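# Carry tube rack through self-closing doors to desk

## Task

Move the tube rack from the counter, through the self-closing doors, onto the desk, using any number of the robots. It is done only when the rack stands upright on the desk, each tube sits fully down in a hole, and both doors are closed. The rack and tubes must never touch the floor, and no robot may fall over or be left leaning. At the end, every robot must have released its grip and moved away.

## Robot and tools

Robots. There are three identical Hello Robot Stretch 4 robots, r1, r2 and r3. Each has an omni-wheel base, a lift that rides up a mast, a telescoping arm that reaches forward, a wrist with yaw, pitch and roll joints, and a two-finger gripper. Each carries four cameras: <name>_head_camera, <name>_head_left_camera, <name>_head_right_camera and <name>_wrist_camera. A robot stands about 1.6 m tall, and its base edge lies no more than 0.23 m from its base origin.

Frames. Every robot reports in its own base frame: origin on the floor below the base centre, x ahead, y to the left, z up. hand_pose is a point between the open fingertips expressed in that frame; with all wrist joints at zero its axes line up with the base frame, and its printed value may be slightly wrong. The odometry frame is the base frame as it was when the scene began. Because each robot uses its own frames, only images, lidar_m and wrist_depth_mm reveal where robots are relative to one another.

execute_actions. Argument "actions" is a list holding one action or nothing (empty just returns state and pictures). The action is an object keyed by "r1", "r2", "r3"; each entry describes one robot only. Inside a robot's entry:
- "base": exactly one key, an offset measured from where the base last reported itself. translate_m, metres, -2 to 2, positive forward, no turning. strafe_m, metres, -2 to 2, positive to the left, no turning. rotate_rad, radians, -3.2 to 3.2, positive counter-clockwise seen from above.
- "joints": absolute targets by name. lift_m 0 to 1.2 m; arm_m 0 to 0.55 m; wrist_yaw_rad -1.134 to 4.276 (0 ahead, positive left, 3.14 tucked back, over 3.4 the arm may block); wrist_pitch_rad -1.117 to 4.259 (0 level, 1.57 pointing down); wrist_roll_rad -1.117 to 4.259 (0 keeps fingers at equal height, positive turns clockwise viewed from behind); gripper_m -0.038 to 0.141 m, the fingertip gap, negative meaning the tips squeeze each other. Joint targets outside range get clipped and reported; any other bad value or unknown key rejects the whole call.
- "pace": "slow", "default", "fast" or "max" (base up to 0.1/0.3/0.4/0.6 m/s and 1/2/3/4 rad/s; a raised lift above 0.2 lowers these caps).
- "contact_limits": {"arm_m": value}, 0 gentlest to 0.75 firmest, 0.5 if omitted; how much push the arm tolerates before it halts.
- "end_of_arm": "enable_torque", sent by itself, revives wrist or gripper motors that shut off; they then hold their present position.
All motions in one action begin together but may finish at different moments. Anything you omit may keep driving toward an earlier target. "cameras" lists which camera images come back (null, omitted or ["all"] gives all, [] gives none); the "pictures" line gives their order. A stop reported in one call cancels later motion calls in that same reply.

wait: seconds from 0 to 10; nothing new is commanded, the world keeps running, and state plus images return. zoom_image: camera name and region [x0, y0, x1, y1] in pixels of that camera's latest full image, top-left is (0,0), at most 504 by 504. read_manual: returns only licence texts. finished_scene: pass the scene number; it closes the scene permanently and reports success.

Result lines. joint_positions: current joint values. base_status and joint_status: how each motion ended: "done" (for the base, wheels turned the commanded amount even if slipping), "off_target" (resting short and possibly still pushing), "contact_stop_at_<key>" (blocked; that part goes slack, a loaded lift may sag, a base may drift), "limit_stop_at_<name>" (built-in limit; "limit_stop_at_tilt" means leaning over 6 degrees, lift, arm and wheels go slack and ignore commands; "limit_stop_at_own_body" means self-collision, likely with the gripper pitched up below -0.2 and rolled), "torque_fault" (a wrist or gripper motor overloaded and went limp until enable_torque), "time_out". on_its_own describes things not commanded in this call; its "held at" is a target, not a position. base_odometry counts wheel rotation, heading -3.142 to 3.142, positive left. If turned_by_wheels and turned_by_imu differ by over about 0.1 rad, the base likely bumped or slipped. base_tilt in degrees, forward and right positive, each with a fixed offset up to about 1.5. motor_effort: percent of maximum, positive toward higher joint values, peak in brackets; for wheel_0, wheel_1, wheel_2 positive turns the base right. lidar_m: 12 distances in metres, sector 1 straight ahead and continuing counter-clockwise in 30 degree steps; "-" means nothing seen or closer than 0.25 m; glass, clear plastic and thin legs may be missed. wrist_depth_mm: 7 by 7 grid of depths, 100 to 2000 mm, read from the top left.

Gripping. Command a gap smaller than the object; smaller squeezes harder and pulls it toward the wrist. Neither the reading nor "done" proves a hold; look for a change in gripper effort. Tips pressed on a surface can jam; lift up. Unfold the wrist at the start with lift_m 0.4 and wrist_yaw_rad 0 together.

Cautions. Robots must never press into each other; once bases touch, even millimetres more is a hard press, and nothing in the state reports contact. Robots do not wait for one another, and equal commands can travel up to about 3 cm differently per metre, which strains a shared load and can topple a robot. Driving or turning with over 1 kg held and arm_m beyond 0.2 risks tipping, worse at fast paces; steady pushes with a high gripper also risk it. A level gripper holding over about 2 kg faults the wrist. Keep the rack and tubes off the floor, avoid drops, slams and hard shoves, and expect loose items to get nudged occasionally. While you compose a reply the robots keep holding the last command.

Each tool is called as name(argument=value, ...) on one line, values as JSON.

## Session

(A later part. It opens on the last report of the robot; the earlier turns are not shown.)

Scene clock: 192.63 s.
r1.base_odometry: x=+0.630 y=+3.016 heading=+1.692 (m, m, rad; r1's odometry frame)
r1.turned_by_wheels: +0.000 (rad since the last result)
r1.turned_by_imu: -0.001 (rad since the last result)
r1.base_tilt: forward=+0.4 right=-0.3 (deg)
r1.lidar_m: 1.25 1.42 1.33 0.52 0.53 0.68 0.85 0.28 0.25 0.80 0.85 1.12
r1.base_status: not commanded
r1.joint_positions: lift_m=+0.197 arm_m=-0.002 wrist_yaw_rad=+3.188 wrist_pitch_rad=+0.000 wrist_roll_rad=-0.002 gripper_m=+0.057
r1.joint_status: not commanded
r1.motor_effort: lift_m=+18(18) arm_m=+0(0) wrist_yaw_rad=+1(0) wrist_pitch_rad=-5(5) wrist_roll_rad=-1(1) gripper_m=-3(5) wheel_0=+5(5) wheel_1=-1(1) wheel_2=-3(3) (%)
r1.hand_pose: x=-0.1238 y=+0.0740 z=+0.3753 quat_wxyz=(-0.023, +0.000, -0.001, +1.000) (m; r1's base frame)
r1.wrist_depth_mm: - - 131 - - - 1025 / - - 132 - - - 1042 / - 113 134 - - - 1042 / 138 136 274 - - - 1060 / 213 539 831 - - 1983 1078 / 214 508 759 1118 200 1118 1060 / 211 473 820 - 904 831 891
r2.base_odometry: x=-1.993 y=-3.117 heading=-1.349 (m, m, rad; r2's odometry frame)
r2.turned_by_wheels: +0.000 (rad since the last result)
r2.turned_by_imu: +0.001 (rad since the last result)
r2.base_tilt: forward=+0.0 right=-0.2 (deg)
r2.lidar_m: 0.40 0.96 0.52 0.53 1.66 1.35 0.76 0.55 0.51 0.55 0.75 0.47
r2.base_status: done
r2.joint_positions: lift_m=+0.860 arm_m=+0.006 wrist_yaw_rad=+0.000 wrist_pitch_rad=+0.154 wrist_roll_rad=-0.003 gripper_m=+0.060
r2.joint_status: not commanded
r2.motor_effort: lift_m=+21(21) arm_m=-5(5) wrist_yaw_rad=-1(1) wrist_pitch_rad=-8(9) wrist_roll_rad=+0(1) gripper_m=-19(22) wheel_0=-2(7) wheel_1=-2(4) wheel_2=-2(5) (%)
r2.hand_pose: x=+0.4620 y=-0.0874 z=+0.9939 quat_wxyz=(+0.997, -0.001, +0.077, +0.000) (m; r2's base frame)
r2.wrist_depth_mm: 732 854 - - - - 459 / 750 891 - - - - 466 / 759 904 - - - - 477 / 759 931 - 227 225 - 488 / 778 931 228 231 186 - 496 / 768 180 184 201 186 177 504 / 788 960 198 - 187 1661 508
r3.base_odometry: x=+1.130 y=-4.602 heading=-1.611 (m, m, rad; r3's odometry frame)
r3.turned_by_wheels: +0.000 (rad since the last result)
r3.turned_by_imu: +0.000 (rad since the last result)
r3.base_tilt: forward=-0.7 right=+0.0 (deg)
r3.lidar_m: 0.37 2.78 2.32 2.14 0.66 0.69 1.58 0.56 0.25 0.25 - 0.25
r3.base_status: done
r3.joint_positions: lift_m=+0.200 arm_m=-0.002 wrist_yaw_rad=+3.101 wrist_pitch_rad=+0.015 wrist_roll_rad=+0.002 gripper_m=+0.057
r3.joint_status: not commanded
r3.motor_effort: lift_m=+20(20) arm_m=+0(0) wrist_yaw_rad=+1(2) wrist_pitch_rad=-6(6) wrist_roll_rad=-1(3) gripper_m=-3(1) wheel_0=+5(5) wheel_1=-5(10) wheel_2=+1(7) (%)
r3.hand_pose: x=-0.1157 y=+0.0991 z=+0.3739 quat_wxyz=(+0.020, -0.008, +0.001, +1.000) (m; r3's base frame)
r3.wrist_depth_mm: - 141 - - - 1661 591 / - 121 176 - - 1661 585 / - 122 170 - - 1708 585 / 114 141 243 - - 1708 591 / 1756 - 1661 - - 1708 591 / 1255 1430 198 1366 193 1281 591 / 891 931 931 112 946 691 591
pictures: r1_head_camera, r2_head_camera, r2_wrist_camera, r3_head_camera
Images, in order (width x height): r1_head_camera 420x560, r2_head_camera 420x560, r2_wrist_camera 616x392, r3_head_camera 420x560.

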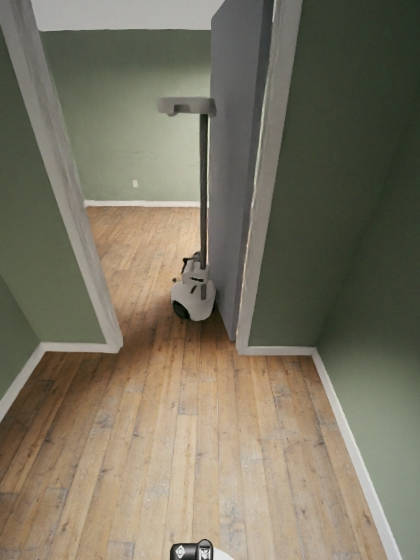

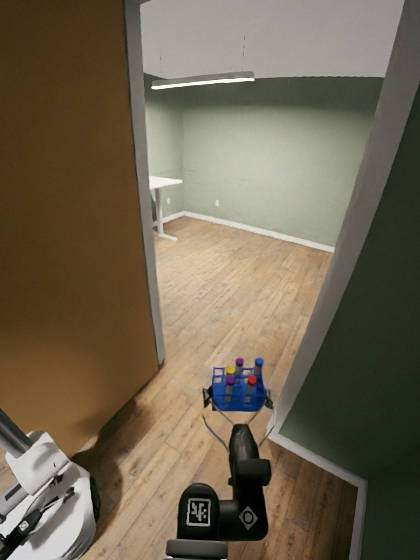

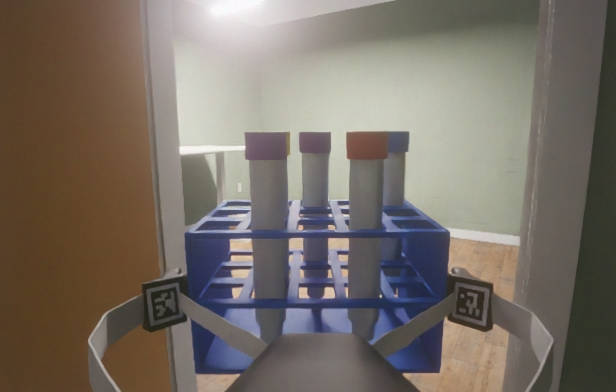

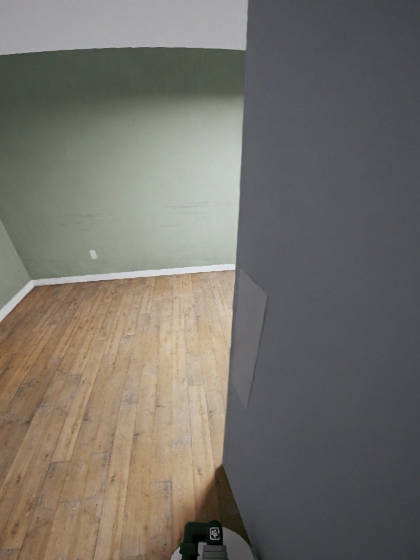

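execute_actions(actions=[{"r2": {"base": {"translate_m": 2.0}, "joints": {"lift_m": 1.0}}, "r3": {"base": {"translate_m": -0.65}, "pace": "slow"}}], cameras=["r2_head_camera", "r1_head_camera", "r3_head_camera", "r2_head_left_camera"])

Scene clock: 209.17 s.
r1.base_odometry: x=+0.630 y=+3.016 heading=+1.692 (m, m, rad; r1's odometry frame)
r1.turned_by_wheels: +0.000 (rad since the last result)
r1.turned_by_imu: -0.004 (rad since the last result)
r1.base_tilt: forward=+0.3 right=-0.3 (deg)
r1.lidar_m: 0.93 0.95 1.31 1.25 1.30 1.16 0.86 0.29 0.25 0.82 0.83 1.12
r1.base_status: not commanded
r1.joint_positions: lift_m=+0.197 arm_m=-0.002 wrist_yaw_rad=+3.188 wrist_pitch_rad=+0.000 wrist_roll_rad=-0.002 gripper_m=+0.057
r1.joint_status: not commanded
r1.motor_effort: lift_m=+18(17) arm_m=+0(0) wrist_yaw_rad=+1(1) wrist_pitch_rad=-6(6) wrist_roll_rad=-1(0) gripper_m=-3(4) wheel_0=+5(5) wheel_1=-1(1) wheel_2=-3(3) (%)
r1.hand_pose: x=-0.1238 y=+0.0740 z=+0.3753 quat_wxyz=(-0.023, +0.000, -0.001, +1.000) (m; r1's base frame)
r1.wrist_depth_mm: - - 131 - - - 1060 / - - 132 - - - 1060 / - 113 134 - - - 1060 / 139 136 273 - - - 1060 / 214 544 842 1921 - 1983 1078 / 213 508 759 1118 200 1138 1060 / 212 473 831 - 904 831 891
r2.base_odometry: x=-1.554 y=-5.068 heading=-1.350 (m, m, rad; r2's odometry frame)
r2.turned_by_wheels: +0.000 (rad since the last result)
r2.turned_by_imu: +0.001 (rad since the last result)
r2.base_tilt: forward=+0.0 right=-0.3 (deg)
r2.lidar_m: 0.41 1.42 1.37 1.08 0.79 0.74 2.24 1.20 2.57 2.70 2.45 0.42
r2.base_status: done
r2.joint_positions: lift_m=+1.000 arm_m=+0.006 wrist_yaw_rad=+0.000 wrist_pitch_rad=+0.153 wrist_roll_rad=-0.003 gripper_m=+0.060
r2.joint_status: all done
r2.motor_effort: lift_m=+22(22) arm_m=-5(6) wrist_yaw_rad=-2(1) wrist_pitch_rad=-8(8) wrist_roll_rad=-1(0) gripper_m=-17(21) wheel_0=+0(7) wheel_1=-2(5) wheel_2=+1(10) (%)
r2.hand_pose: x=+0.4620 y=-0.0874 z=+1.1339 quat_wxyz=(+0.997, -0.001, +0.077, +0.000) (m; r2's base frame)
r2.wrist_depth_mm: 1756 - - - - 1808 1618 / 1756 - - - - 1863 1661 / 1756 - - - - 1808 1756 / 1576 - - 227 227 1863 1756 / 1863 - 229 230 186 1921 1863 / 1808 179 184 200 186 177 1756 / 1808 1808 198 - 188 1921 1756
r3.base_odometry: x=+1.156 y=-3.953 heading=-1.611 (m, m, rad; r3's odometry frame)
r3.turned_by_wheels: +0.000 (rad since the last result)
r3.turned_by_imu: +0.000 (rad since the last result)
r3.base_tilt: forward=-0.7 right=+0.0 (deg)
r3.lidar_m: 0.25 0.25 0.32 0.48 1.03 1.33 0.99 0.92 1.10 1.01 0.34 0.25
r3.base_status: done
r3.joint_positions: lift_m=+0.200 arm_m=-0.002 wrist_yaw_rad=+3.101 wrist_pitch_rad=+0.015 wrist_roll_rad=+0.002 gripper_m=+0.057
r3.joint_status: not commanded
r3.motor_effort: lift_m=+20(20) arm_m=+0(0) wrist_yaw_rad=+2(2) wrist_pitch_rad=-6(6) wrist_roll_rad=-4(2) gripper_m=-7(4) wheel_0=-1(5) wheel_1=-1(9) wheel_2=+0(5) (%)
r3.hand_pose: x=-0.1157 y=+0.0991 z=+0.3739 quat_wxyz=(+0.020, -0.008, +0.001, +1.000) (m; r3's base frame)
r3.wrist_depth_mm: - 140 - - - 1537 1160 / - 121 175 - - 1576 1138 / - 122 170 - - 1576 1138 / 114 141 244 - - 1537 1138 / 1983 1205 - - - 1537 1160 / 1255 991 198 1397 195 1397 1160 / 891 917 946 112 960 866 946
pictures: r1_head_camera, r2_head_camera, r2_head_left_camera, r3_head_camera
Images, in order (width x height): r1_head_camera 420x560, r2_head_camera 420x560, r2_head_left_camera 420x672, r3_head_camera 420x560.

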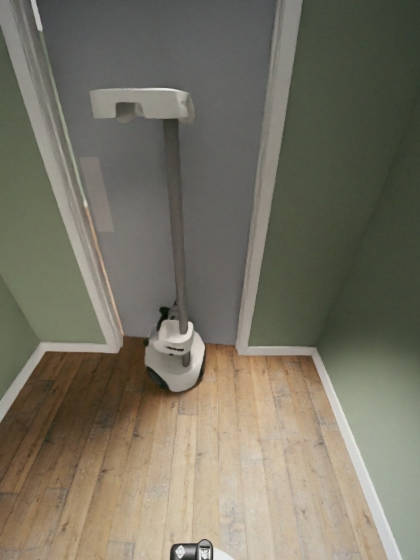

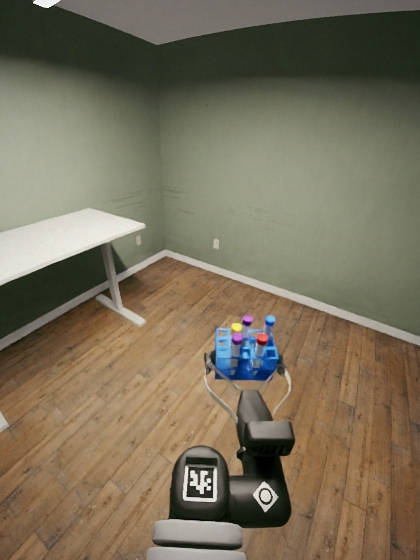

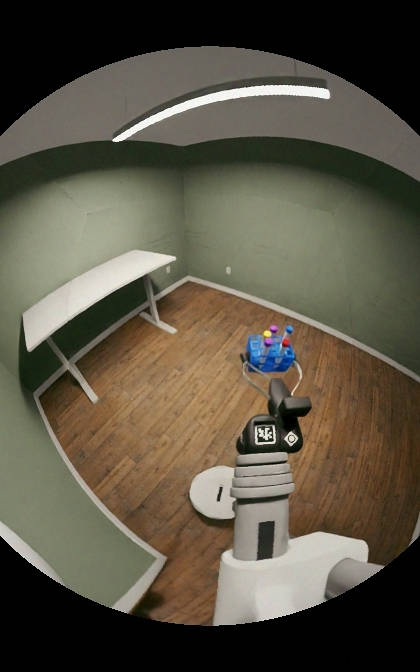

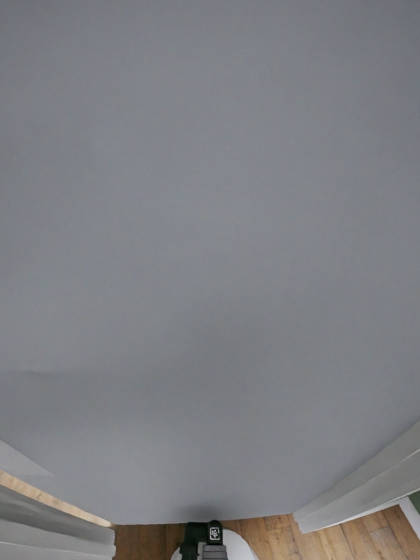

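execute_actions(actions=[{"r2": {"base": {"rotate_rad": 0.93}, "pace": "slow"}, "r3": {"base": {"translate_m": -0.2}, "pace": "slow"}, "r1": {"base": {"translate_m": -0.2}, "pace": "slow"}}], cameras=["r2_head_camera", "r1_head_camera", "r2_wrist_camera", "r1_head_right_camera"])

Scene clock: 217.83 s.
r1.base_odometry: x=+0.654 y=+2.817 heading=+1.692 (m, m, rad; r1's odometry frame)
r1.turned_by_wheels: +0.000 (rad since the last result)
r1.turned_by_imu: -0.002 (rad since the last result)
r1.base_tilt: forward=+0.3 right=-0.4 (deg)
r1.lidar_m: 0.94 0.95 1.30 1.23 1.11 1.00 1.46 0.29 0.25 - 0.25 1.14
r1.base_status: done
r1.joint_positions: lift_m=+0.197 arm_m=-0.002 wrist_yaw_rad=+3.188 wrist_pitch_rad=+0.000 wrist_roll_rad=-0.002 gripper_m=+0.057
r1.joint_status: not commanded
r1.motor_effort: lift_m=+18(18) arm_m=+0(0) wrist_yaw_rad=+1(0) wrist_pitch_rad=-6(7) wrist_roll_rad=+0(0) gripper_m=-2(4) wheel_0=-1(1) wheel_1=-5(8) wheel_2=+3(7) (%)
r1.hand_pose: x=-0.1238 y=+0.0740 z=+0.3753 quat_wxyz=(-0.023, +0.000, -0.001, +1.000) (m; r1's base frame)
r1.wrist_depth_mm: - - 131 - - - 866 / - - 132 - - - 866 / - 113 134 - - - 878 / 139 136 273 - - - 878 / 213 554 854 1921 - - 866 / 213 517 778 1118 200 1255 878 / 212 480 831 - 904 842 866
r2.base_odometry: x=-1.554 y=-5.068 heading=-0.420 (m, m, rad; r2's odometry frame)
r2.turned_by_wheels: +0.930 (rad since the last result)
r2.turned_by_imu: +0.926 (rad since the last result)
r2.base_tilt: forward=+0.0 right=-0.2 (deg)
r2.lidar_m: 0.40 1.20 0.81 0.73 1.46 1.22 2.15 2.64 2.54 2.37 2.42 0.44
r2.base_status: done
r2.joint_positions: lift_m=+1.000 arm_m=+0.006 wrist_yaw_rad=+0.000 wrist_pitch_rad=+0.153 wrist_roll_rad=-0.003 gripper_m=+0.060
r2.joint_status: not commanded
r2.motor_effort: lift_m=+22(21) arm_m=-5(6) wrist_yaw_rad=-1(1) wrist_pitch_rad=-8(8) wrist_roll_rad=+0(2) gripper_m=-22(17) wheel_0=-1(4) wheel_1=+0(5) wheel_2=-1(7) (%)
r2.hand_pose: x=+0.4620 y=-0.0874 z=+1.1339 quat_wxyz=(+0.997, -0.001, +0.077, +0.000) (m; r2's base frame)
r2.wrist_depth_mm: 1366 1708 1863 1808 1863 1863 1863 / 1366 1756 1808 1863 1863 1921 1863 / 1366 1863 1863 1921 1921 - - / 1366 1921 1576 228 225 1499 - / 1308 1983 227 230 186 - - / 1308 180 184 197 186 178 - / 1336 1808 198 - 187 1863 1808
r3.base_odometry: x=+1.164 y=-3.753 heading=-1.611 (m, m, rad; r3's odometry frame)
r3.turned_by_wheels: +0.000 (rad since the last result)
r3.turned_by_imu: +0.000 (rad since the last result)
r3.base_tilt: forward=-0.7 right=+0.0 (deg)
r3.lidar_m: 0.36 0.37 0.48 0.83 1.01 1.29 1.00 0.93 1.13 1.05 0.56 0.44
r3.base_status: done
r3.joint_positions: lift_m=+0.200 arm_m=-0.002 wrist_yaw_rad=+3.101 wrist_pitch_rad=+0.015 wrist_roll_rad=+0.002 gripper_m=+0.057
r3.joint_status: not commanded
r3.motor_effort: lift_m=+20(20) arm_m=+0(0) wrist_yaw_rad=+2(2) wrist_pitch_rad=-5(7) wrist_roll_rad=-2(2) gripper_m=-4(1) wheel_0=+0(4) wheel_1=-1(8) wheel_2=+0(14) (%)
r3.hand_pose: x=-0.1157 y=+0.0991 z=+0.3739 quat_wxyz=(+0.020, -0.008, +0.001, +1.000) (m; r3's base frame)
r3.wrist_depth_mm: - 141 - - - 1464 1118 / - 121 175 - - 1499 1118 / - 122 170 - - 1537 1098 / 114 142 244 - - 1537 1118 / 1025 1229 - - - 1464 1118 / 1008 991 198 1430 194 1397 1078 / 891 931 946 112 931 878 960
pictures: r1_head_camera, r1_head_right_camera, r2_head_camera, r2_wrist_camera
Images, in order (width x height): r1_head_camera 420x560, r1_head_right_camera 420x672, r2_head_camera 420x560, r2_wrist_camera 616x392.

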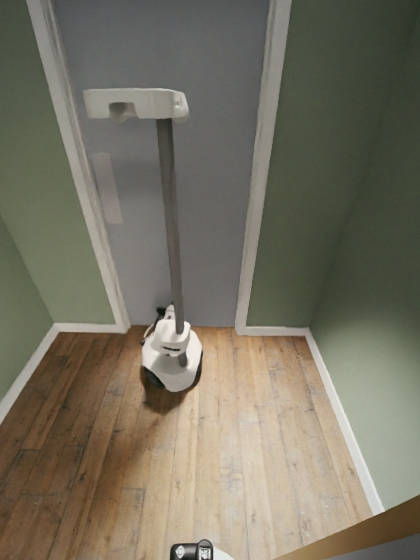

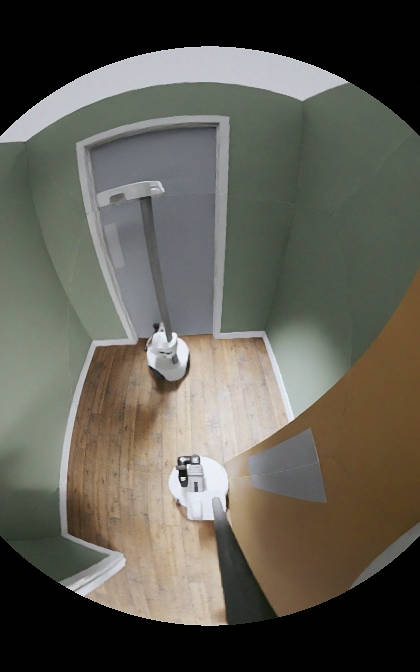

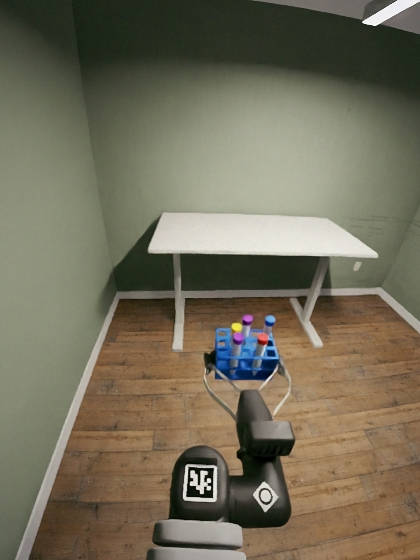

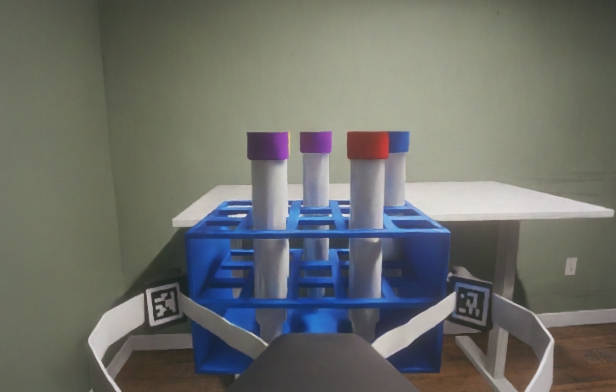

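execute_actions(actions=[{"r2": {"base": {"translate_m": 0.92}, "joints": {"lift_m": 0.84, "arm_m": 0.2}}, "r1": {"base": {"strafe_m": 0.22}, "pace": "slow"}}], cameras=["r2_head_camera", "r2_wrist_camera", "r1_head_right_camera"])

Scene clock: 233.90 s.
torque_fault: r2.wrist_pitch_rad switched itself off since the last result.
r1.base_odometry: x=+0.436 y=+2.791 heading=+1.692 (m, m, rad; r1's odometry frame)
r1.turned_by_wheels: +0.000 (rad since the last result)
r1.turned_by_imu: -0.003 (rad since the last result)
r1.base_tilt: forward=+0.3 right=-0.3 (deg)
r1.lidar_m: 0.91 1.51 1.08 1.02 1.05 0.88 4.13 0.44 0.25 - 1.09 1.45
r1.base_status: done
r1.joint_positions: lift_m=+0.197 arm_m=-0.002 wrist_yaw_rad=+3.188 wrist_pitch_rad=+0.000 wrist_roll_rad=-0.002 gripper_m=+0.057
r1.joint_status: not commanded
r1.motor_effort: lift_m=+18(17) arm_m=+0(1) wrist_yaw_rad=+1(0) wrist_pitch_rad=-6(6) wrist_roll_rad=+0(2) gripper_m=-3(4) wheel_0=+0(11) wheel_1=+1(5) wheel_2=+0(5) (%)
r1.hand_pose: x=-0.1238 y=+0.0740 z=+0.3753 quat_wxyz=(-0.023, +0.000, -0.001, +1.000) (m; r1's base frame)
r1.wrist_depth_mm: - - 132 - - 842 854 / - - 132 - - 866 866 / - 113 134 - - 866 866 / 139 137 273 - - 866 878 / 213 1576 - - - 866 878 / 213 917 1008 1118 200 878 891 / 212 768 878 - 891 842 866
r2.base_odometry: x=-0.714 y=-5.443 heading=-0.420 (m, m, rad; r2's odometry frame)
r2.turned_by_wheels: +0.000 (rad since the last result)
r2.turned_by_imu: +0.018 (rad since the last result)
r2.base_tilt: forward=+0.0 right=-0.3 (deg)
r2.lidar_m: 0.45 0.46 0.87 0.82 0.84 1.09 2.42 3.57 2.47 2.28 0.71 0.50
r2.base_status: done
r2.joint_positions: lift_m=+0.840 arm_m=+0.199 wrist_yaw_rad=+0.000 wrist_pitch_rad=-0.111 wrist_roll_rad=-0.003 gripper_m=+0.060
r2.joint_status: all done
r2.on_its_own: wrist_pitch_rad is off since a torque_fault, until you send "end_of_arm": "enable_torque" (your +0.150 is given up)
r2.motor_effort: lift_m=+18(25) arm_m=+3(8) wrist_yaw_rad=-1(48) wrist_pitch_rad=+1(100) wrist_roll_rad=+1(15) gripper_m=-19(21) wheel_0=+0(7) wheel_1=+0(10) wheel_2=+0(15) (%)
r2.hand_pose: x=+0.6571 y=-0.0875 z=+1.0502 quat_wxyz=(+0.998, -0.002, -0.055, +0.000) (m; r2's base frame)
r2.wrist_depth_mm: 854 831 866 904 891 917 931 / 809 831 854 878 878 904 904 / 809 820 842 854 878 878 904 / 798 820 820 842 866 878 878 / 788 809 820 831 842 854 878 / 569 179 198 213 206 177 564 / 336 289 141 - 139 285 330
r3.base_odometry: x=+1.164 y=-3.753 heading=-1.611 (m, m, rad; r3's odometry frame)
r3.turned_by_wheels: +0.000 (rad since the last result)
r3.turned_by_imu: +0.001 (rad since the last result)
r3.base_tilt: forward=-0.7 right=+0.0 (deg)
r3.lidar_m: 0.37 0.39 0.48 0.83 1.01 1.29 0.91 0.96 1.17 1.05 0.56 0.45
r3.base_status: not commanded
r3.joint_positions: lift_m=+0.200 arm_m=-0.002 wrist_yaw_rad=+3.101 wrist_pitch_rad=+0.015 wrist_roll_rad=+0.002 gripper_m=+0.057
r3.joint_status: not commanded
r3.motor_effort: lift_m=+20(20) arm_m=+0(0) wrist_yaw_rad=+2(3) wrist_pitch_rad=-4(6) wrist_roll_rad=-1(2) gripper_m=-4(0) wheel_0=-1(1) wheel_1=-1(1) wheel_2=-1(0) (%)
r3.hand_pose: x=-0.1157 y=+0.0991 z=+0.3739 quat_wxyz=(+0.020, -0.008, +0.001, +1.000) (m; r3's base frame)
r3.wrist_depth_mm: - 141 - - - 1499 1138 / - 121 175 - - 1499 1118 / - 122 170 - - 1499 1078 / 114 142 243 - - 1464 1118 / 1808 1863 1255 - - 1499 1098 / 1255 1182 198 1281 194 1336 1118 / 904 931 976 112 946 866 931
pictures: r1_head_right_camera, r2_head_camera, r2_wrist_camera
Images, in order (width x height): r1_head_right_camera 420x672, r2_head_camera 420x560, r2_wrist_camera 616x392.

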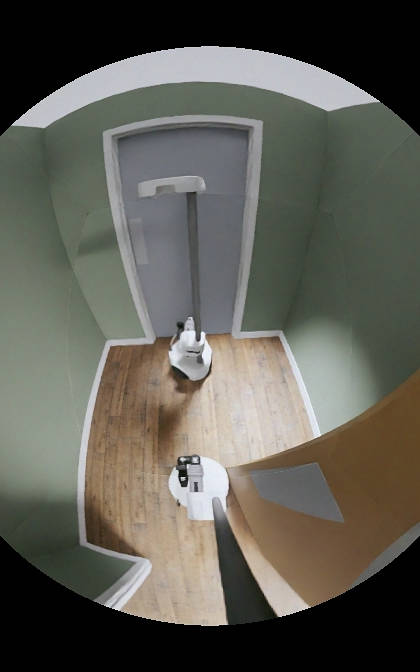

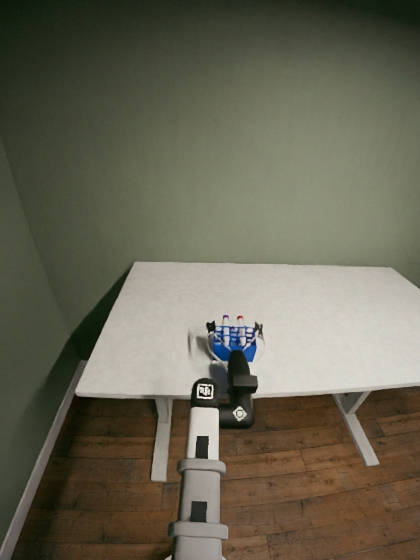

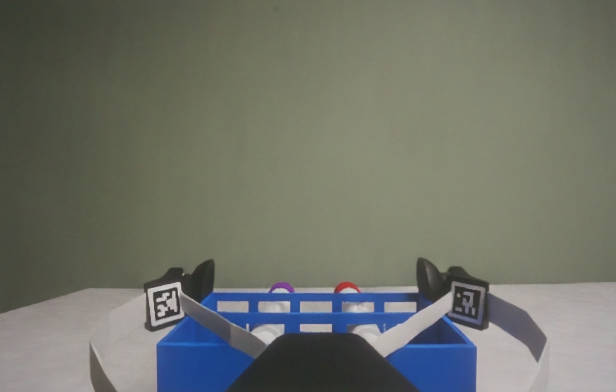

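zoom_image(camera="r2_head_camera", region=[170, 290, 310, 430])

execute_actions(actions=[], cameras=["r2_head_left_camera", "r2_head_right_camera"])

Region (170, 290, 310, 430) of r2_head_camera's 420x560 image, scaled by 3.600, with more detail than that image has.

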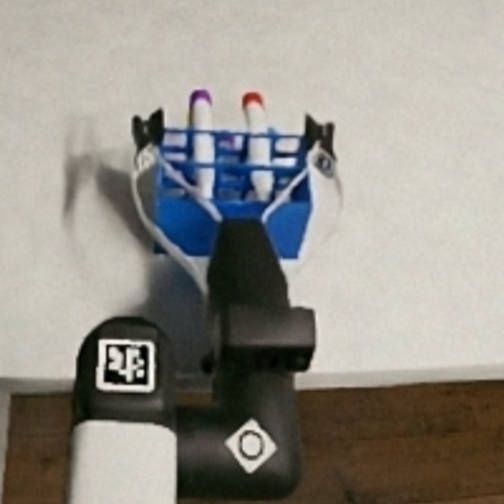

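Scene clock: 238.30 s.
r1.base_odometry: x=+0.436 y=+2.791 heading=+1.692 (m, m, rad; r1's odometry frame)
r1.turned_by_wheels: +0.000 (rad since the last result)
r1.turned_by_imu: -0.001 (rad since the last result)
r1.base_tilt: forward=+0.3 right=-0.5 (deg)
r1.lidar_m: 0.90 1.50 1.10 1.02 1.07 0.89 4.15 0.43 0.25 - 1.08 1.44
r1.base_status: done
r1.joint_positions: lift_m=+0.197 arm_m=-0.002 wrist_yaw_rad=+3.188 wrist_pitch_rad=+0.000 wrist_roll_rad=-0.002 gripper_m=+0.057
r1.joint_status: not commanded
r1.motor_effort: lift_m=+17(17) arm_m=+0(1) wrist_yaw_rad=+1(0) wrist_pitch_rad=-6(6) wrist_roll_rad=-1(2) gripper_m=-1(4) wheel_0=+0(11) wheel_1=+1(5) wheel_2=+0(5) (%)
r1.hand_pose: x=-0.1238 y=+0.0740 z=+0.3753 quat_wxyz=(-0.023, +0.000, -0.001, +1.000) (m; r1's base frame)
r1.wrist_depth_mm: - - 131 - - 854 854 / - - 132 - - 866 866 / - 113 134 - - 878 866 / 139 136 274 - - 878 878 / 213 1618 - - - 878 878 / 213 917 1008 1138 200 878 878 / 213 759 866 - 891 831 878
r2.base_odometry: x=-0.714 y=-5.443 heading=-0.420 (m, m, rad; r2's odometry frame)
r2.turned_by_wheels: +0.000 (rad since the last result)
r2.turned_by_imu: +0.001 (rad since the last result)
r2.base_tilt: forward=+0.0 right=-0.3 (deg)
r2.lidar_m: 0.44 0.46 0.90 0.82 0.85 1.09 2.42 3.57 2.47 2.28 0.69 0.48
r2.base_status: done
r2.joint_positions: lift_m=+0.840 arm_m=+0.199 wrist_yaw_rad=+0.000 wrist_pitch_rad=-0.111 wrist_roll_rad=-0.003 gripper_m=+0.060
r2.joint_status: all done
r2.on_its_own: wrist_pitch_rad is off since a torque_fault, until you send "end_of_arm": "enable_torque" (your +0.150 is given up)
r2.motor_effort: lift_m=+18(25) arm_m=+3(8) wrist_yaw_rad=-1(48) wrist_pitch_rad=+1(100) wrist_roll_rad=+0(15) gripper_m=-18(21) wheel_0=+0(7) wheel_1=-1(10) wheel_2=+0(15) (%)
r2.hand_pose: x=+0.6571 y=-0.0875 z=+1.0502 quat_wxyz=(+0.998, -0.002, -0.055, +0.000) (m; r2's base frame)
r2.wrist_depth_mm: 842 854 866 891 917 904 931 / 831 831 866 866 891 891 904 / 820 831 842 854 866 866 878 / 809 820 809 842 854 866 891 / 798 798 820 831 854 854 878 / 564 179 196 213 206 177 559 / 334 289 141 - 139 285 330
r3.base_odometry: x=+1.164 y=-3.753 heading=-1.611 (m, m, rad; r3's odometry frame)
r3.turned_by_wheels: +0.000 (rad since the last result)
r3.turned_by_imu: +0.000 (rad since the last result)
r3.base_tilt: forward=-0.7 right=+0.1 (deg)
r3.lidar_m: 0.36 0.37 0.50 0.83 1.02 1.29 0.90 0.94 1.14 1.04 0.58 0.42
r3.base_status: not commanded
r3.joint_positions: lift_m=+0.200 arm_m=-0.002 wrist_yaw_rad=+3.101 wrist_pitch_rad=+0.015 wrist_roll_rad=+0.002 gripper_m=+0.057
r3.joint_status: not commanded
r3.motor_effort: lift_m=+20(20) arm_m=+0(0) wrist_yaw_rad=+1(3) wrist_pitch_rad=-6(6) wrist_roll_rad=-1(2) gripper_m=-4(0) wheel_0=-1(1) wheel_1=-1(1) wheel_2=+0(0) (%)
r3.hand_pose: x=-0.1157 y=+0.0991 z=+0.3739 quat_wxyz=(+0.020, -0.008, +0.001, +1.000) (m; r3's base frame)
r3.wrist_depth_mm: - 141 - - - 1464 1118 / - 121 176 - - 1537 1118 / - 123 169 - - 1499 1098 / 114 141 244 - - 1499 1118 / 1756 1921 1255 - - 1576 1118 / 1229 1182 198 1281 194 1336 1118 / 904 946 931 112 960 878 976
pictures: r2_head_left_camera, r2_head_right_camera
Images, in order (width x height): r2_head_left_camera 420x672, r2_head_right_camera 420x672.

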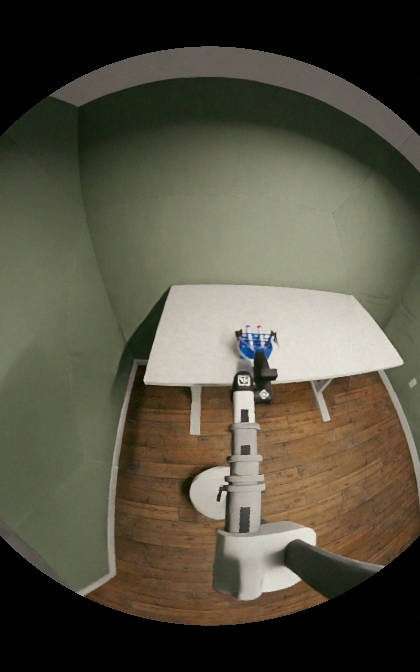

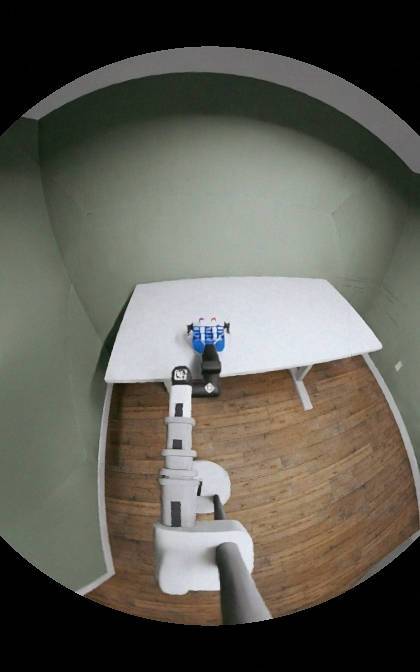

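execute_actions(actions=[{"r2": {"end_of_arm": "enable_torque"}}], cameras=[])

execute_actions(actions=[{"r2": {"joints": {"gripper_m": 0.141}, "pace": "slow"}, "r1": {"base": {"translate_m": -0.35}}}], cameras=["r2_head_camera", "r2_wrist_camera", "r1_head_right_camera"])

Scene clock: 266.57 s.
r1.base_odometry: x=+0.436 y=+2.791 heading=+1.692 (m, m, rad; r1's odometry frame)
r1.turned_by_wheels: +0.000 (rad since the last result)
r1.turned_by_imu: -0.001 (rad since the last result)
r1.base_tilt: forward=+0.3 right=-0.4 (deg)
r1.lidar_m: 0.91 1.48 1.08 1.03 1.05 0.88 4.14 0.42 0.25 - 1.09 1.44
r1.base_status: not commanded
r1.joint_positions: lift_m=+0.197 arm_m=-0.002 wrist_yaw_rad=+3.188 wrist_pitch_rad=+0.000 wrist_roll_rad=-0.002 gripper_m=+0.057
r1.joint_status: not commanded
r1.motor_effort: lift_m=+17(17) arm_m=+0(0) wrist_yaw_rad=+0(1) wrist_pitch_rad=-7(4) wrist_roll_rad=+0(3) gripper_m=-1(3) wheel_0=+0(0) wheel_1=+1(1) wheel_2=+0(0) (%)
r1.hand_pose: x=-0.1238 y=+0.0740 z=+0.3753 quat_wxyz=(-0.023, +0.000, -0.001, +1.000) (m; r1's base frame)
r1.wrist_depth_mm: - - 131 - - 866 842 / - - 132 - - 866 866 / - 113 134 - - 854 866 / 138 136 273 - - 878 866 / 214 1618 - - - 878 878 / 213 904 1008 1118 201 878 878 / 212 759 878 - 917 831 891
r2.base_odometry: x=-0.714 y=-5.443 heading=-0.420 (m, m, rad; r2's odometry frame)
r2.turned_by_wheels: +0.000 (rad since the last result)
r2.turned_by_imu: +0.001 (rad since the last result)
r2.base_tilt: forward=+0.0 right=-0.3 (deg)
r2.lidar_m: 0.44 0.45 0.90 0.83 0.86 1.10 2.43 3.56 2.46 2.28 0.72 0.50
r2.base_status: not commanded
r2.joint_positions: lift_m=+0.840 arm_m=+0.199 wrist_yaw_rad=+0.000 wrist_pitch_rad=-0.111 wrist_roll_rad=-0.003 gripper_m=+0.060
r2.joint_status: not commanded
r2.end_of_arm: enable_torque: each motor that was off is on again
r2.on_its_own: wrist_pitch_rad is held at -0.111, not at your +0.150, since a torque_fault
r2.motor_effort: lift_m=+18(18) arm_m=+3(3) wrist_yaw_rad=-1(1) wrist_pitch_rad=+2(2) wrist_roll_rad=+0(0) gripper_m=-21(20) wheel_0=-1(0) wheel_1=+0(0) wheel_2=+0(0) (%)
r2.hand_pose: x=+0.6571 y=-0.0875 z=+1.0502 quat_wxyz=(+0.998, -0.002, -0.055, +0.000) (m; r2's base frame)
r2.wrist_depth_mm: 831 866 866 891 891 917 917 / 831 831 854 866 891 891 917 / 820 842 854 866 866 891 904 / 809 809 831 842 854 866 891 / 788 798 809 820 842 866 878 / 564 179 198 213 206 176 559 / 338 287 141 - 138 285 334
r3.base_odometry: x=+1.164 y=-3.753 heading=-1.611 (m, m, rad; r3's odometry frame)
r3.turned_by_wheels: +0.000 (rad since the last result)
r3.turned_by_imu: +0.000 (rad since the last result)
r3.base_tilt: forward=-0.7 right=+0.0 (deg)
r3.lidar_m: 0.36 0.39 0.49 0.85 1.00 1.29 0.88 0.96 1.17 1.03 0.57 0.41
r3.base_status: not commanded
r3.joint_positions: lift_m=+0.200 arm_m=-0.002 wrist_yaw_rad=+3.101 wrist_pitch_rad=+0.015 wrist_roll_rad=+0.002 gripper_m=+0.057
r3.joint_status: not commanded
r3.motor_effort: lift_m=+20(20) arm_m=+0(0) wrist_yaw_rad=+1(2) wrist_pitch_rad=-5(5) wrist_roll_rad=-3(3) gripper_m=-1(2) wheel_0=-1(1) wheel_1=-1(0) wheel_2=-1(0) (%)
r3.hand_pose: x=-0.1157 y=+0.0991 z=+0.3739 quat_wxyz=(+0.020, -0.008, +0.001, +1.000) (m; r3's base frame)
r3.wrist_depth_mm: - 141 - - - 1499 1118 / - 121 175 - - 1499 1118 / - 122 170 - - 1464 1118 / 114 141 243 - - 1499 1098 / 1808 1863 1255 - - 1537 1118 / 1255 1182 199 1281 194 1308 1118 / 891 931 946 112 931 866 960
pictures: none
No camera images: the call's "cameras" was empty. Leave "cameras" out to get every camera's image.

Scene clock: 270.43 s.
r1.base_odometry: x=+0.478 y=+2.443 heading=+1.692 (m, m, rad; r1's odometry frame)
r1.turned_by_wheels: +0.000 (rad since the last result)
r1.turned_by_imu: +0.000 (rad since the last result)
r1.base_tilt: forward=+0.3 right=-0.2 (deg)
r1.lidar_m: 0.33 1.50 1.07 1.00 0.62 0.61 3.77 0.68 0.27 0.25 - 0.25
r1.base_status: done
r1.joint_positions: lift_m=+0.197 arm_m=-0.002 wrist_yaw_rad=+3.188 wrist_pitch_rad=+0.000 wrist_roll_rad=-0.002 gripper_m=+0.057
r1.joint_status: not commanded
r1.motor_effort: lift_m=+18(18) arm_m=+0(0) wrist_yaw_rad=+1(0) wrist_pitch_rad=-6(6) wrist_roll_rad=-2(2) gripper_m=-3(3) wheel_0=+4(4) wheel_1=-5(7) wheel_2=-1(11) (%)
r1.hand_pose: x=-0.1238 y=+0.0740 z=+0.3753 quat_wxyz=(-0.023, +0.000, -0.001, +1.000) (m; r1's base frame)
r1.wrist_depth_mm: - - 131 - - - 539 / - - 132 - - - 549 / - 113 134 - - - 549 / 138 136 273 - - - 549 / 213 1983 - - - - 544 / 213 1160 991 1138 200 1281 535 / 213 788 878 - 904 668 530
r2.base_odometry: x=-0.714 y=-5.443 heading=-0.420 (m, m, rad; r2's odometry frame)
r2.turned_by_wheels: +0.000 (rad since the last result)
r2.turned_by_imu: +0.001 (rad since the last result)
r2.base_tilt: forward=+0.0 right=-0.2 (deg)
r2.lidar_m: 0.45 0.45 0.91 0.83 0.86 1.10 2.44 3.56 2.45 2.27 0.71 0.50
r2.base_status: not commanded
r2.joint_positions: lift_m=+0.840 arm_m=+0.199 wrist_yaw_rad=+0.000 wrist_pitch_rad=-0.108 wrist_roll_rad=-0.003 gripper_m=+0.141
r2.joint_status: all done
r2.on_its_own: wrist_pitch_rad is held at -0.111, not at your +0.150, since a torque_fault
r2.motor_effort: lift_m=+18(18) arm_m=+3(3) wrist_yaw_rad=-1(1) wrist_pitch_rad=-6(5) wrist_roll_rad=+1(0) gripper_m=+1(19) wheel_0=+0(0) wheel_1=+0(1) wheel_2=+0(0) (%)
r2.hand_pose: x=+0.6572 y=-0.0875 z=+1.0495 quat_wxyz=(+0.999, -0.002, -0.054, +0.000) (m; r2's base frame)
r2.wrist_depth_mm: 831 842 866 854 891 904 931 / 831 842 854 878 866 904 917 / 809 820 842 866 878 891 891 / 798 820 831 842 866 878 891 / 788 809 820 809 854 878 866 / 554 488 196 200 188 430 554 / 330 332 162 - 159 303 351
r3.base_odometry: x=+1.164 y=-3.753 heading=-1.611 (m, m, rad; r3's odometry frame)
r3.turned_by_wheels: +0.000 (rad since the last result)
r3.turned_by_imu: +0.000 (rad since the last result)
r3.base_tilt: forward=-0.7 right=+0.0 (deg)
r3.lidar_m: 0.37 0.36 0.46 0.83 1.03 1.27 1.06 1.12 1.18 1.02 0.57 0.42
r3.base_status: not commanded
r3.joint_positions: lift_m=+0.200 arm_m=-0.002 wrist_yaw_rad=+3.101 wrist_pitch_rad=+0.015 wrist_roll_rad=+0.002 gripper_m=+0.057
r3.joint_status: not commanded
r3.motor_effort: lift_m=+20(20) arm_m=+0(0) wrist_yaw_rad=+2(2) wrist_pitch_rad=-6(6) wrist_roll_rad=-2(3) gripper_m=-4(3) wheel_0=+0(1) wheel_1=+0(1) wheel_2=-1(0) (%)
r3.hand_pose: x=-0.1157 y=+0.0991 z=+0.3739 quat_wxyz=(+0.020, -0.008, +0.001, +1.000) (m; r3's base frame)
r3.wrist_depth_mm: - 141 - - - 1464 1118 / - 121 175 - - 1537 1118 / - 122 170 - - 1537 1138 / 114 142 244 - - 1499 1118 / 1808 1808 1336 - - 1499 1098 / 1229 1430 198 1397 194 1366 1118 / 904 931 946 113 946 878 960
pictures: r1_head_right_camera, r2_head_camera, r2_wrist_camera
Images, in order (width x height): r1_head_right_camera 420x672, r2_head_camera 420x560, r2_wrist_camera 616x392.

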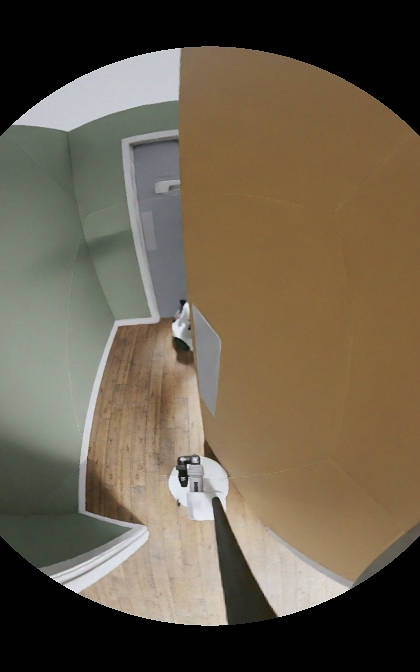

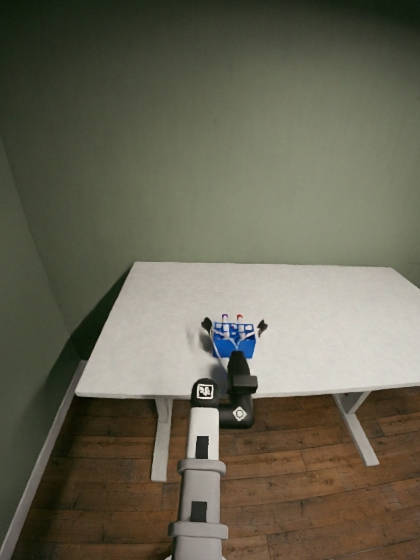

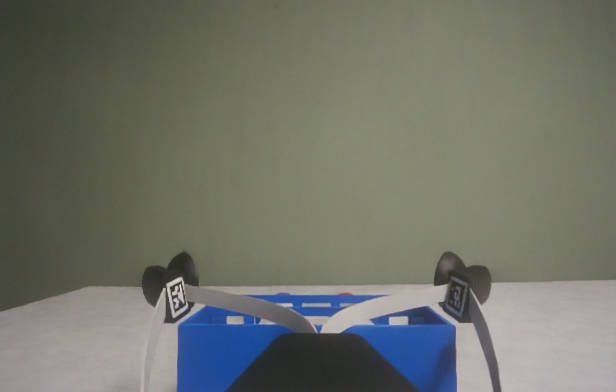

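execute_actions(actions=[{"r2": {"joints": {"lift_m": 1.2}}, "r1": {"base": {"translate_m": -0.2}, "pace": "slow"}}], cameras=[])

execute_actions(actions=[{"r2": {"joints": {"wrist_pitch_rad": 1.72, "arm_m": 0.5}}, "r1": {"base": {"translate_m": -0.2}, "pace": "slow"}}], cameras=["r2_head_camera", "r2_wrist_camera", "r1_head_right_camera"])

Scene clock: 279.03 s.
r1.base_odometry: x=+0.502 y=+2.245 heading=+1.692 (m, m, rad; r1's odometry frame)
r1.turned_by_wheels: +0.000 (rad since the last result)
r1.turned_by_imu: -0.001 (rad since the last result)
r1.base_tilt: forward=+0.2 right=-0.4 (deg)
r1.lidar_m: 0.26 1.48 1.06 0.98 0.48 3.16 3.54 2.77 0.33 0.25 - 0.25
r1.base_status: done
r1.joint_positions: lift_m=+0.197 arm_m=-0.002 wrist_yaw_rad=+3.188 wrist_pitch_rad=+0.000 wrist_roll_rad=-0.002 gripper_m=+0.057
r1.joint_status: not commanded
r1.motor_effort: lift_m=+18(17) arm_m=+0(0) wrist_yaw_rad=+1(1) wrist_pitch_rad=-6(6) wrist_roll_rad=-1(1) gripper_m=-2(2) wheel_0=+6(7) wheel_1=-7(12) wheel_2=+0(7) (%)
r1.hand_pose: x=-0.1238 y=+0.0740 z=+0.3753 quat_wxyz=(-0.023, +0.000, -0.001, +1.000) (m; r1's base frame)
r1.wrist_depth_mm: - - 131 - - - - / - - 132 - - - - / - 113 134 - - - - / 138 137 273 - - - - / 213 - - - - - - / 213 1138 991 1138 200 1229 1229 / 213 798 866 - 904 842 866
r2.base_odometry: x=-0.714 y=-5.443 heading=-0.420 (m, m, rad; r2's odometry frame)
r2.turned_by_wheels: +0.000 (rad since the last result)
r2.turned_by_imu: +0.002 (rad since the last result)
r2.base_tilt: forward=+0.0 right=-0.2 (deg)
r2.lidar_m: 0.44 0.44 0.91 0.83 0.84 1.10 2.44 3.55 2.45 2.28 0.69 0.48
r2.base_status: not commanded
r2.joint_positions: lift_m=+1.200 arm_m=+0.199 wrist_yaw_rad=+0.000 wrist_pitch_rad=-0.108 wrist_roll_rad=-0.003 gripper_m=+0.141
r2.joint_status: all done
r2.on_its_own: wrist_pitch_rad is held at -0.111, not at your +0.150, since a torque_fault
r2.motor_effort: lift_m=+21(24) arm_m=+3(3) wrist_yaw_rad=-1(0) wrist_pitch_rad=-5(5) wrist_roll_rad=-1(1) gripper_m=-1(1) wheel_0=+0(0) wheel_1=-1(1) wheel_2=+0(0) (%)
r2.hand_pose: x=+0.6572 y=-0.0875 z=+1.4092 quat_wxyz=(+0.999, -0.002, -0.054, +0.000) (m; r2's base frame)
r2.wrist_depth_mm: 831 854 866 878 904 891 931 / 831 842 854 878 878 891 904 / 798 831 854 842 878 878 891 / 798 809 842 831 866 866 878 / 788 798 820 842 854 878 878 / 798 788 798 809 831 831 854 / 778 798 798 - 820 831 842
r3.base_odometry: x=+1.164 y=-3.753 heading=-1.611 (m, m, rad; r3's odometry frame)
r3.turned_by_wheels: +0.000 (rad since the last result)
r3.turned_by_imu: +0.001 (rad since the last result)
r3.base_tilt: forward=-0.7 right=-0.1 (deg)
r3.lidar_m: 0.38 0.36 0.51 0.85 1.02 1.26 1.19 1.56 1.15 1.03 0.54 0.43
r3.base_status: not commanded
r3.joint_positions: lift_m=+0.200 arm_m=-0.002 wrist_yaw_rad=+3.101 wrist_pitch_rad=+0.015 wrist_roll_rad=+0.002 gripper_m=+0.057
r3.joint_status: not commanded
r3.motor_effort: lift_m=+20(20) arm_m=+0(0) wrist_yaw_rad=+1(1) wrist_pitch_rad=-6(5) wrist_roll_rad=-2(1) gripper_m=-3(6) wheel_0=-1(0) wheel_1=-1(1) wheel_2=+0(1) (%)
r3.hand_pose: x=-0.1157 y=+0.0991 z=+0.3739 quat_wxyz=(+0.020, -0.008, +0.001, +1.000) (m; r3's base frame)
r3.wrist_depth_mm: - 141 1255 - - 1499 1118 / - 121 176 - - 1464 1118 / - 123 169 - - 1464 1118 / 114 141 244 - - 1464 1098 / 1863 1863 1430 - - 1537 1098 / 1255 1397 198 1397 194 1336 1118 / 878 931 960 113 931 891 960
pictures: none
No camera images: the call's "cameras" was empty. Leave "cameras" out to get every camera's image.

Scene clock: 282.30 s.
r1.base_odometry: x=+0.526 y=+2.046 heading=+1.692 (m, m, rad; r1's odometry frame)
r1.turned_by_wheels: +0.000 (rad since the last result)
r1.turned_by_imu: +0.000 (rad since the last result)
r1.base_tilt: forward=+0.3 right=-0.4 (deg)
r1.lidar_m: 0.25 0.30 1.05 0.42 0.44 2.83 3.32 2.75 0.51 0.28 0.25 -
r1.base_status: done
r1.joint_positions: lift_m=+0.197 arm_m=-0.002 wrist_yaw_rad=+3.188 wrist_pitch_rad=+0.000 wrist_roll_rad=-0.002 gripper_m=+0.057
r1.joint_status: not commanded
r1.motor_effort: lift_m=+18(18) arm_m=+0(0) wrist_yaw_rad=+1(0) wrist_pitch_rad=-4(6) wrist_roll_rad=-1(2) gripper_m=-4(3) wheel_0=+10(9) wheel_1=-6(8) wheel_2=-3(8) (%)
r1.hand_pose: x=-0.1238 y=+0.0740 z=+0.3753 quat_wxyz=(-0.023, +0.000, -0.001, +1.000) (m; r1's base frame)
r1.wrist_depth_mm: - - 132 - - - - / - - 132 - - - - / - 113 134 - - - - / 139 136 272 - - - - / 214 1983 - - - - - / 213 1160 1008 1138 200 1229 1205 / 213 788 878 - 904 842 878
r2.base_odometry: x=-0.714 y=-5.443 heading=-0.420 (m, m, rad; r2's odometry frame)
r2.turned_by_wheels: +0.000 (rad since the last result)
r2.turned_by_imu: +0.001 (rad since the last result)
r2.base_tilt: forward=+0.0 right=-0.2 (deg)
r2.lidar_m: 0.43 0.45 0.91 0.83 0.86 1.11 2.45 3.56 2.44 2.27 0.70 0.47
r2.base_status: not commanded
r2.joint_positions: lift_m=+1.200 arm_m=+0.499 wrist_yaw_rad=+0.000 wrist_pitch_rad=+1.720 wrist_roll_rad=-0.003 gripper_m=+0.141
r2.joint_status: all done
r2.motor_effort: lift_m=+21(21) arm_m=+5(5) wrist_yaw_rad=-1(0) wrist_pitch_rad=+3(4) wrist_roll_rad=+0(0) gripper_m=-1(2) wheel_0=+0(0) wheel_1=+0(0) wheel_2=+0(0) (%)
r2.hand_pose: x=+0.6272 y=-0.0874 z=+1.0927 quat_wxyz=(+0.653, -0.001, +0.758, +0.001) (m; r2's base frame)
r2.wrist_depth_mm: 338 336 336 334 332 332 334 / 349 343 343 343 343 342 340 / 355 351 357 330 349 351 349 / 366 364 364 289 357 359 362 / 373 373 368 317 366 368 370 / 387 384 379 377 375 370 377 / 397 394 394 - 389 1464 1464
r3.base_odometry: x=+1.164 y=-3.753 heading=-1.611 (m, m, rad; r3's odometry frame)
r3.turned_by_wheels: +0.000 (rad since the last result)
r3.turned_by_imu: +0.000 (rad since the last result)
r3.base_tilt: forward=-0.7 right=+0.0 (deg)
r3.lidar_m: 0.37 0.40 0.49 0.82 1.02 1.28 1.42 1.73 1.15 1.04 0.57 0.42
r3.base_status: not commanded
r3.joint_positions: lift_m=+0.200 arm_m=-0.002 wrist_yaw_rad=+3.101 wrist_pitch_rad=+0.015 wrist_roll_rad=+0.002 gripper_m=+0.057
r3.joint_status: not commanded
r3.motor_effort: lift_m=+20(20) arm_m=+0(0) wrist_yaw_rad=+1(2) wrist_pitch_rad=-5(4) wrist_roll_rad=-2(1) gripper_m=-4(2) wheel_0=-1(0) wheel_1=-1(0) wheel_2=-1(1) (%)
r3.hand_pose: x=-0.1157 y=+0.0991 z=+0.3739 quat_wxyz=(+0.020, -0.008, +0.001, +1.000) (m; r3's base frame)
r3.wrist_depth_mm: - 141 1618 - - 1499 1118 / - 121 176 - - 1499 1118 / - 122 169 - - 1537 1098 / 114 141 243 - - 1499 1118 / 1808 1808 1661 - - 1464 1118 / 1255 1430 198 1397 193 1336 1118 / 904 917 946 112 946 878 946
pictures: r1_head_right_camera, r2_head_camera, r2_wrist_camera
Images, in order (width x height): r1_head_right_camera 420x672, r2_head_camera 420x560, r2_wrist_camera 616x392.

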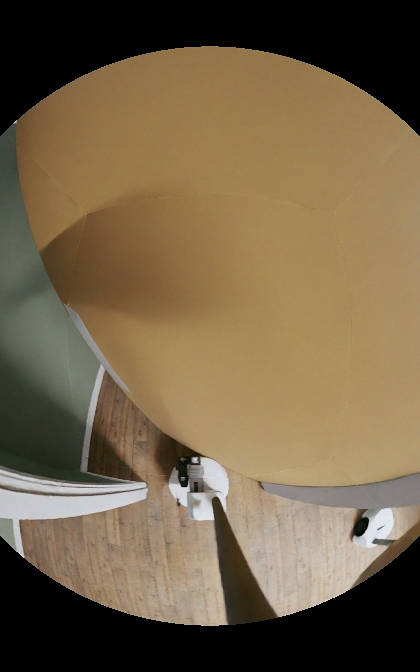

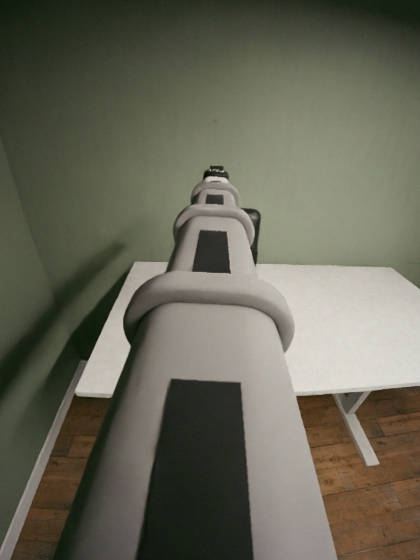

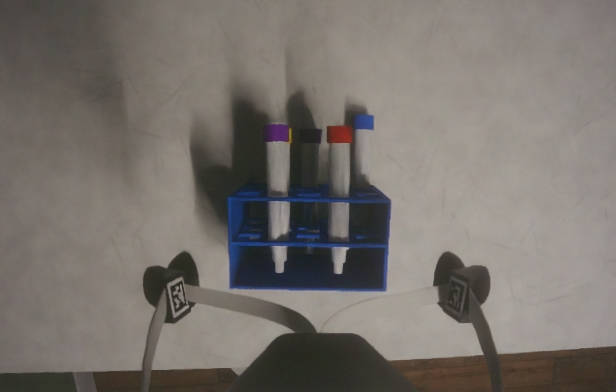

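execute_actions(actions=[{"r2": {"joints": {"lift_m": 1.105, "arm_m": 0.505}, "pace": "slow"}, "r1": {"base": {"translate_m": -0.2}, "pace": "slow"}}], cameras=["r2_wrist_camera", "r1_head_camera"])

Scene clock: 303.17 s.
r1.base_odometry: x=+0.550 y=+1.847 heading=+1.692 (m, m, rad; r1's odometry frame)
r1.turned_by_wheels: +0.000 (rad since the last result)
r1.turned_by_imu: -0.002 (rad since the last result)
r1.base_tilt: forward=+0.3 right=-0.3 (deg)
r1.lidar_m: - 0.25 0.35 0.41 2.10 2.85 3.10 3.19 1.42 0.46 0.26 0.25
r1.base_status: done
r1.joint_positions: lift_m=+0.197 arm_m=-0.002 wrist_yaw_rad=+3.188 wrist_pitch_rad=+0.000 wrist_roll_rad=-0.002 gripper_m=+0.057
r1.joint_status: not commanded
r1.motor_effort: lift_m=+17(17) arm_m=+0(0) wrist_yaw_rad=+1(1) wrist_pitch_rad=-6(5) wrist_roll_rad=+1(1) gripper_m=-2(3) wheel_0=+5(9) wheel_1=+3(4) wheel_2=-11(10) (%)
r1.hand_pose: x=-0.1238 y=+0.0740 z=+0.3753 quat_wxyz=(-0.023, +0.000, -0.001, +1.000) (m; r1's base frame)
r1.wrist_depth_mm: - - 131 - - - - / - - 132 - - - - / - 113 134 - - - - / 139 136 273 - - - - / 213 - - - - - - / 213 1138 991 1138 200 1255 1229 / 212 788 878 - 904 831 891
r2.base_odometry: x=-0.714 y=-5.443 heading=-0.420 (m, m, rad; r2's odometry frame)
r2.turned_by_wheels: +0.000 (rad since the last result)
r2.turned_by_imu: +0.002 (rad since the last result)
r2.base_tilt: forward=+0.0 right=-0.2 (deg)
r2.lidar_m: 0.45 0.46 0.90 0.82 0.84 1.10 2.43 3.57 2.45 2.28 0.70 0.48
r2.base_status: not commanded
r2.joint_positions: lift_m=+1.105 arm_m=+0.504 wrist_yaw_rad=+0.000 wrist_pitch_rad=+1.720 wrist_roll_rad=-0.003 gripper_m=+0.141
r2.joint_status: all done
r2.motor_effort: lift_m=+15(20) arm_m=+6(5) wrist_yaw_rad=-2(2) wrist_pitch_rad=+1(3) wrist_roll_rad=+0(1) gripper_m=-1(3) wheel_0=+0(0) wheel_1=+0(1) wheel_2=+0(0) (%)
r2.hand_pose: x=+0.6320 y=-0.0874 z=+0.9983 quat_wxyz=(+0.652, -0.001, +0.758, +0.001) (m; r2's base frame)
r2.wrist_depth_mm: 249 248 249 247 246 246 245 / 255 255 254 254 252 250 252 / 260 260 259 257 256 257 257 / 267 267 267 245 263 266 264 / 277 274 214 211 217 270 270 / 285 281 213 197 213 277 279 / 293 293 221 - 224 289 285
r3.base_odometry: x=+1.164 y=-3.753 heading=-1.611 (m, m, rad; r3's odometry frame)
r3.turned_by_wheels: +0.000 (rad since the last result)
r3.turned_by_imu: +0.001 (rad since the last result)
r3.base_tilt: forward=-0.7 right=+0.0 (deg)
r3.lidar_m: 0.36 0.37 0.49 0.85 1.01 1.29 1.76 1.76 1.14 1.05 0.56 0.41
r3.base_status: not commanded
r3.joint_positions: lift_m=+0.200 arm_m=-0.002 wrist_yaw_rad=+3.101 wrist_pitch_rad=+0.015 wrist_roll_rad=+0.002 gripper_m=+0.057
r3.joint_status: not commanded
r3.motor_effort: lift_m=+20(20) arm_m=+0(0) wrist_yaw_rad=+1(2) wrist_pitch_rad=-6(5) wrist_roll_rad=-1(2) gripper_m=-5(4) wheel_0=-1(1) wheel_1=-1(1) wheel_2=-1(1) (%)
r3.hand_pose: x=-0.1157 y=+0.0991 z=+0.3739 quat_wxyz=(+0.020, -0.008, +0.001, +1.000) (m; r3's base frame)
r3.wrist_depth_mm: - 141 1863 1863 - 1499 1138 / - 121 176 1921 - 1537 1138 / - 122 170 1921 - 1537 1118 / 114 141 243 1863 - 1499 1098 / 1808 1808 1921 1863 - 1499 1138 / 1229 1397 198 1397 193 1336 1098 / 891 931 931 112 946 866 960
pictures: r1_head_camera, r2_wrist_camera
Images, in order (width x height): r1_head_camera 420x560, r2_wrist_camera 616x392.

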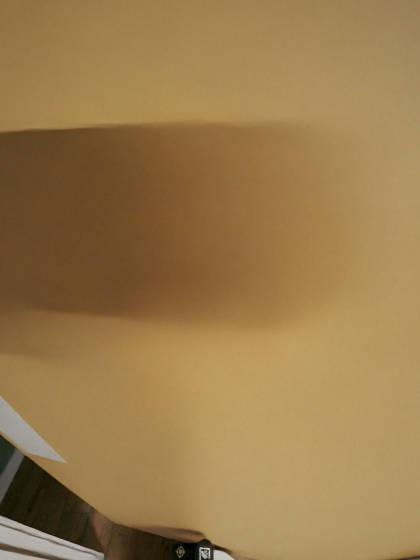

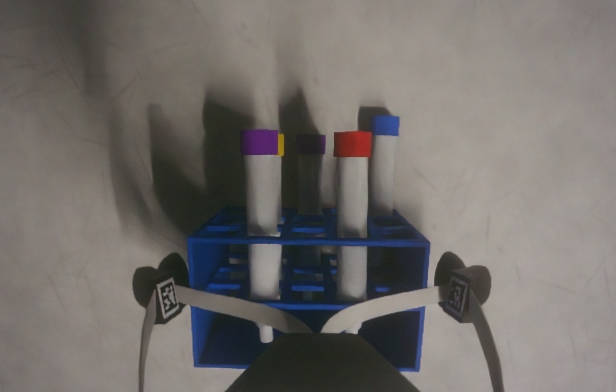

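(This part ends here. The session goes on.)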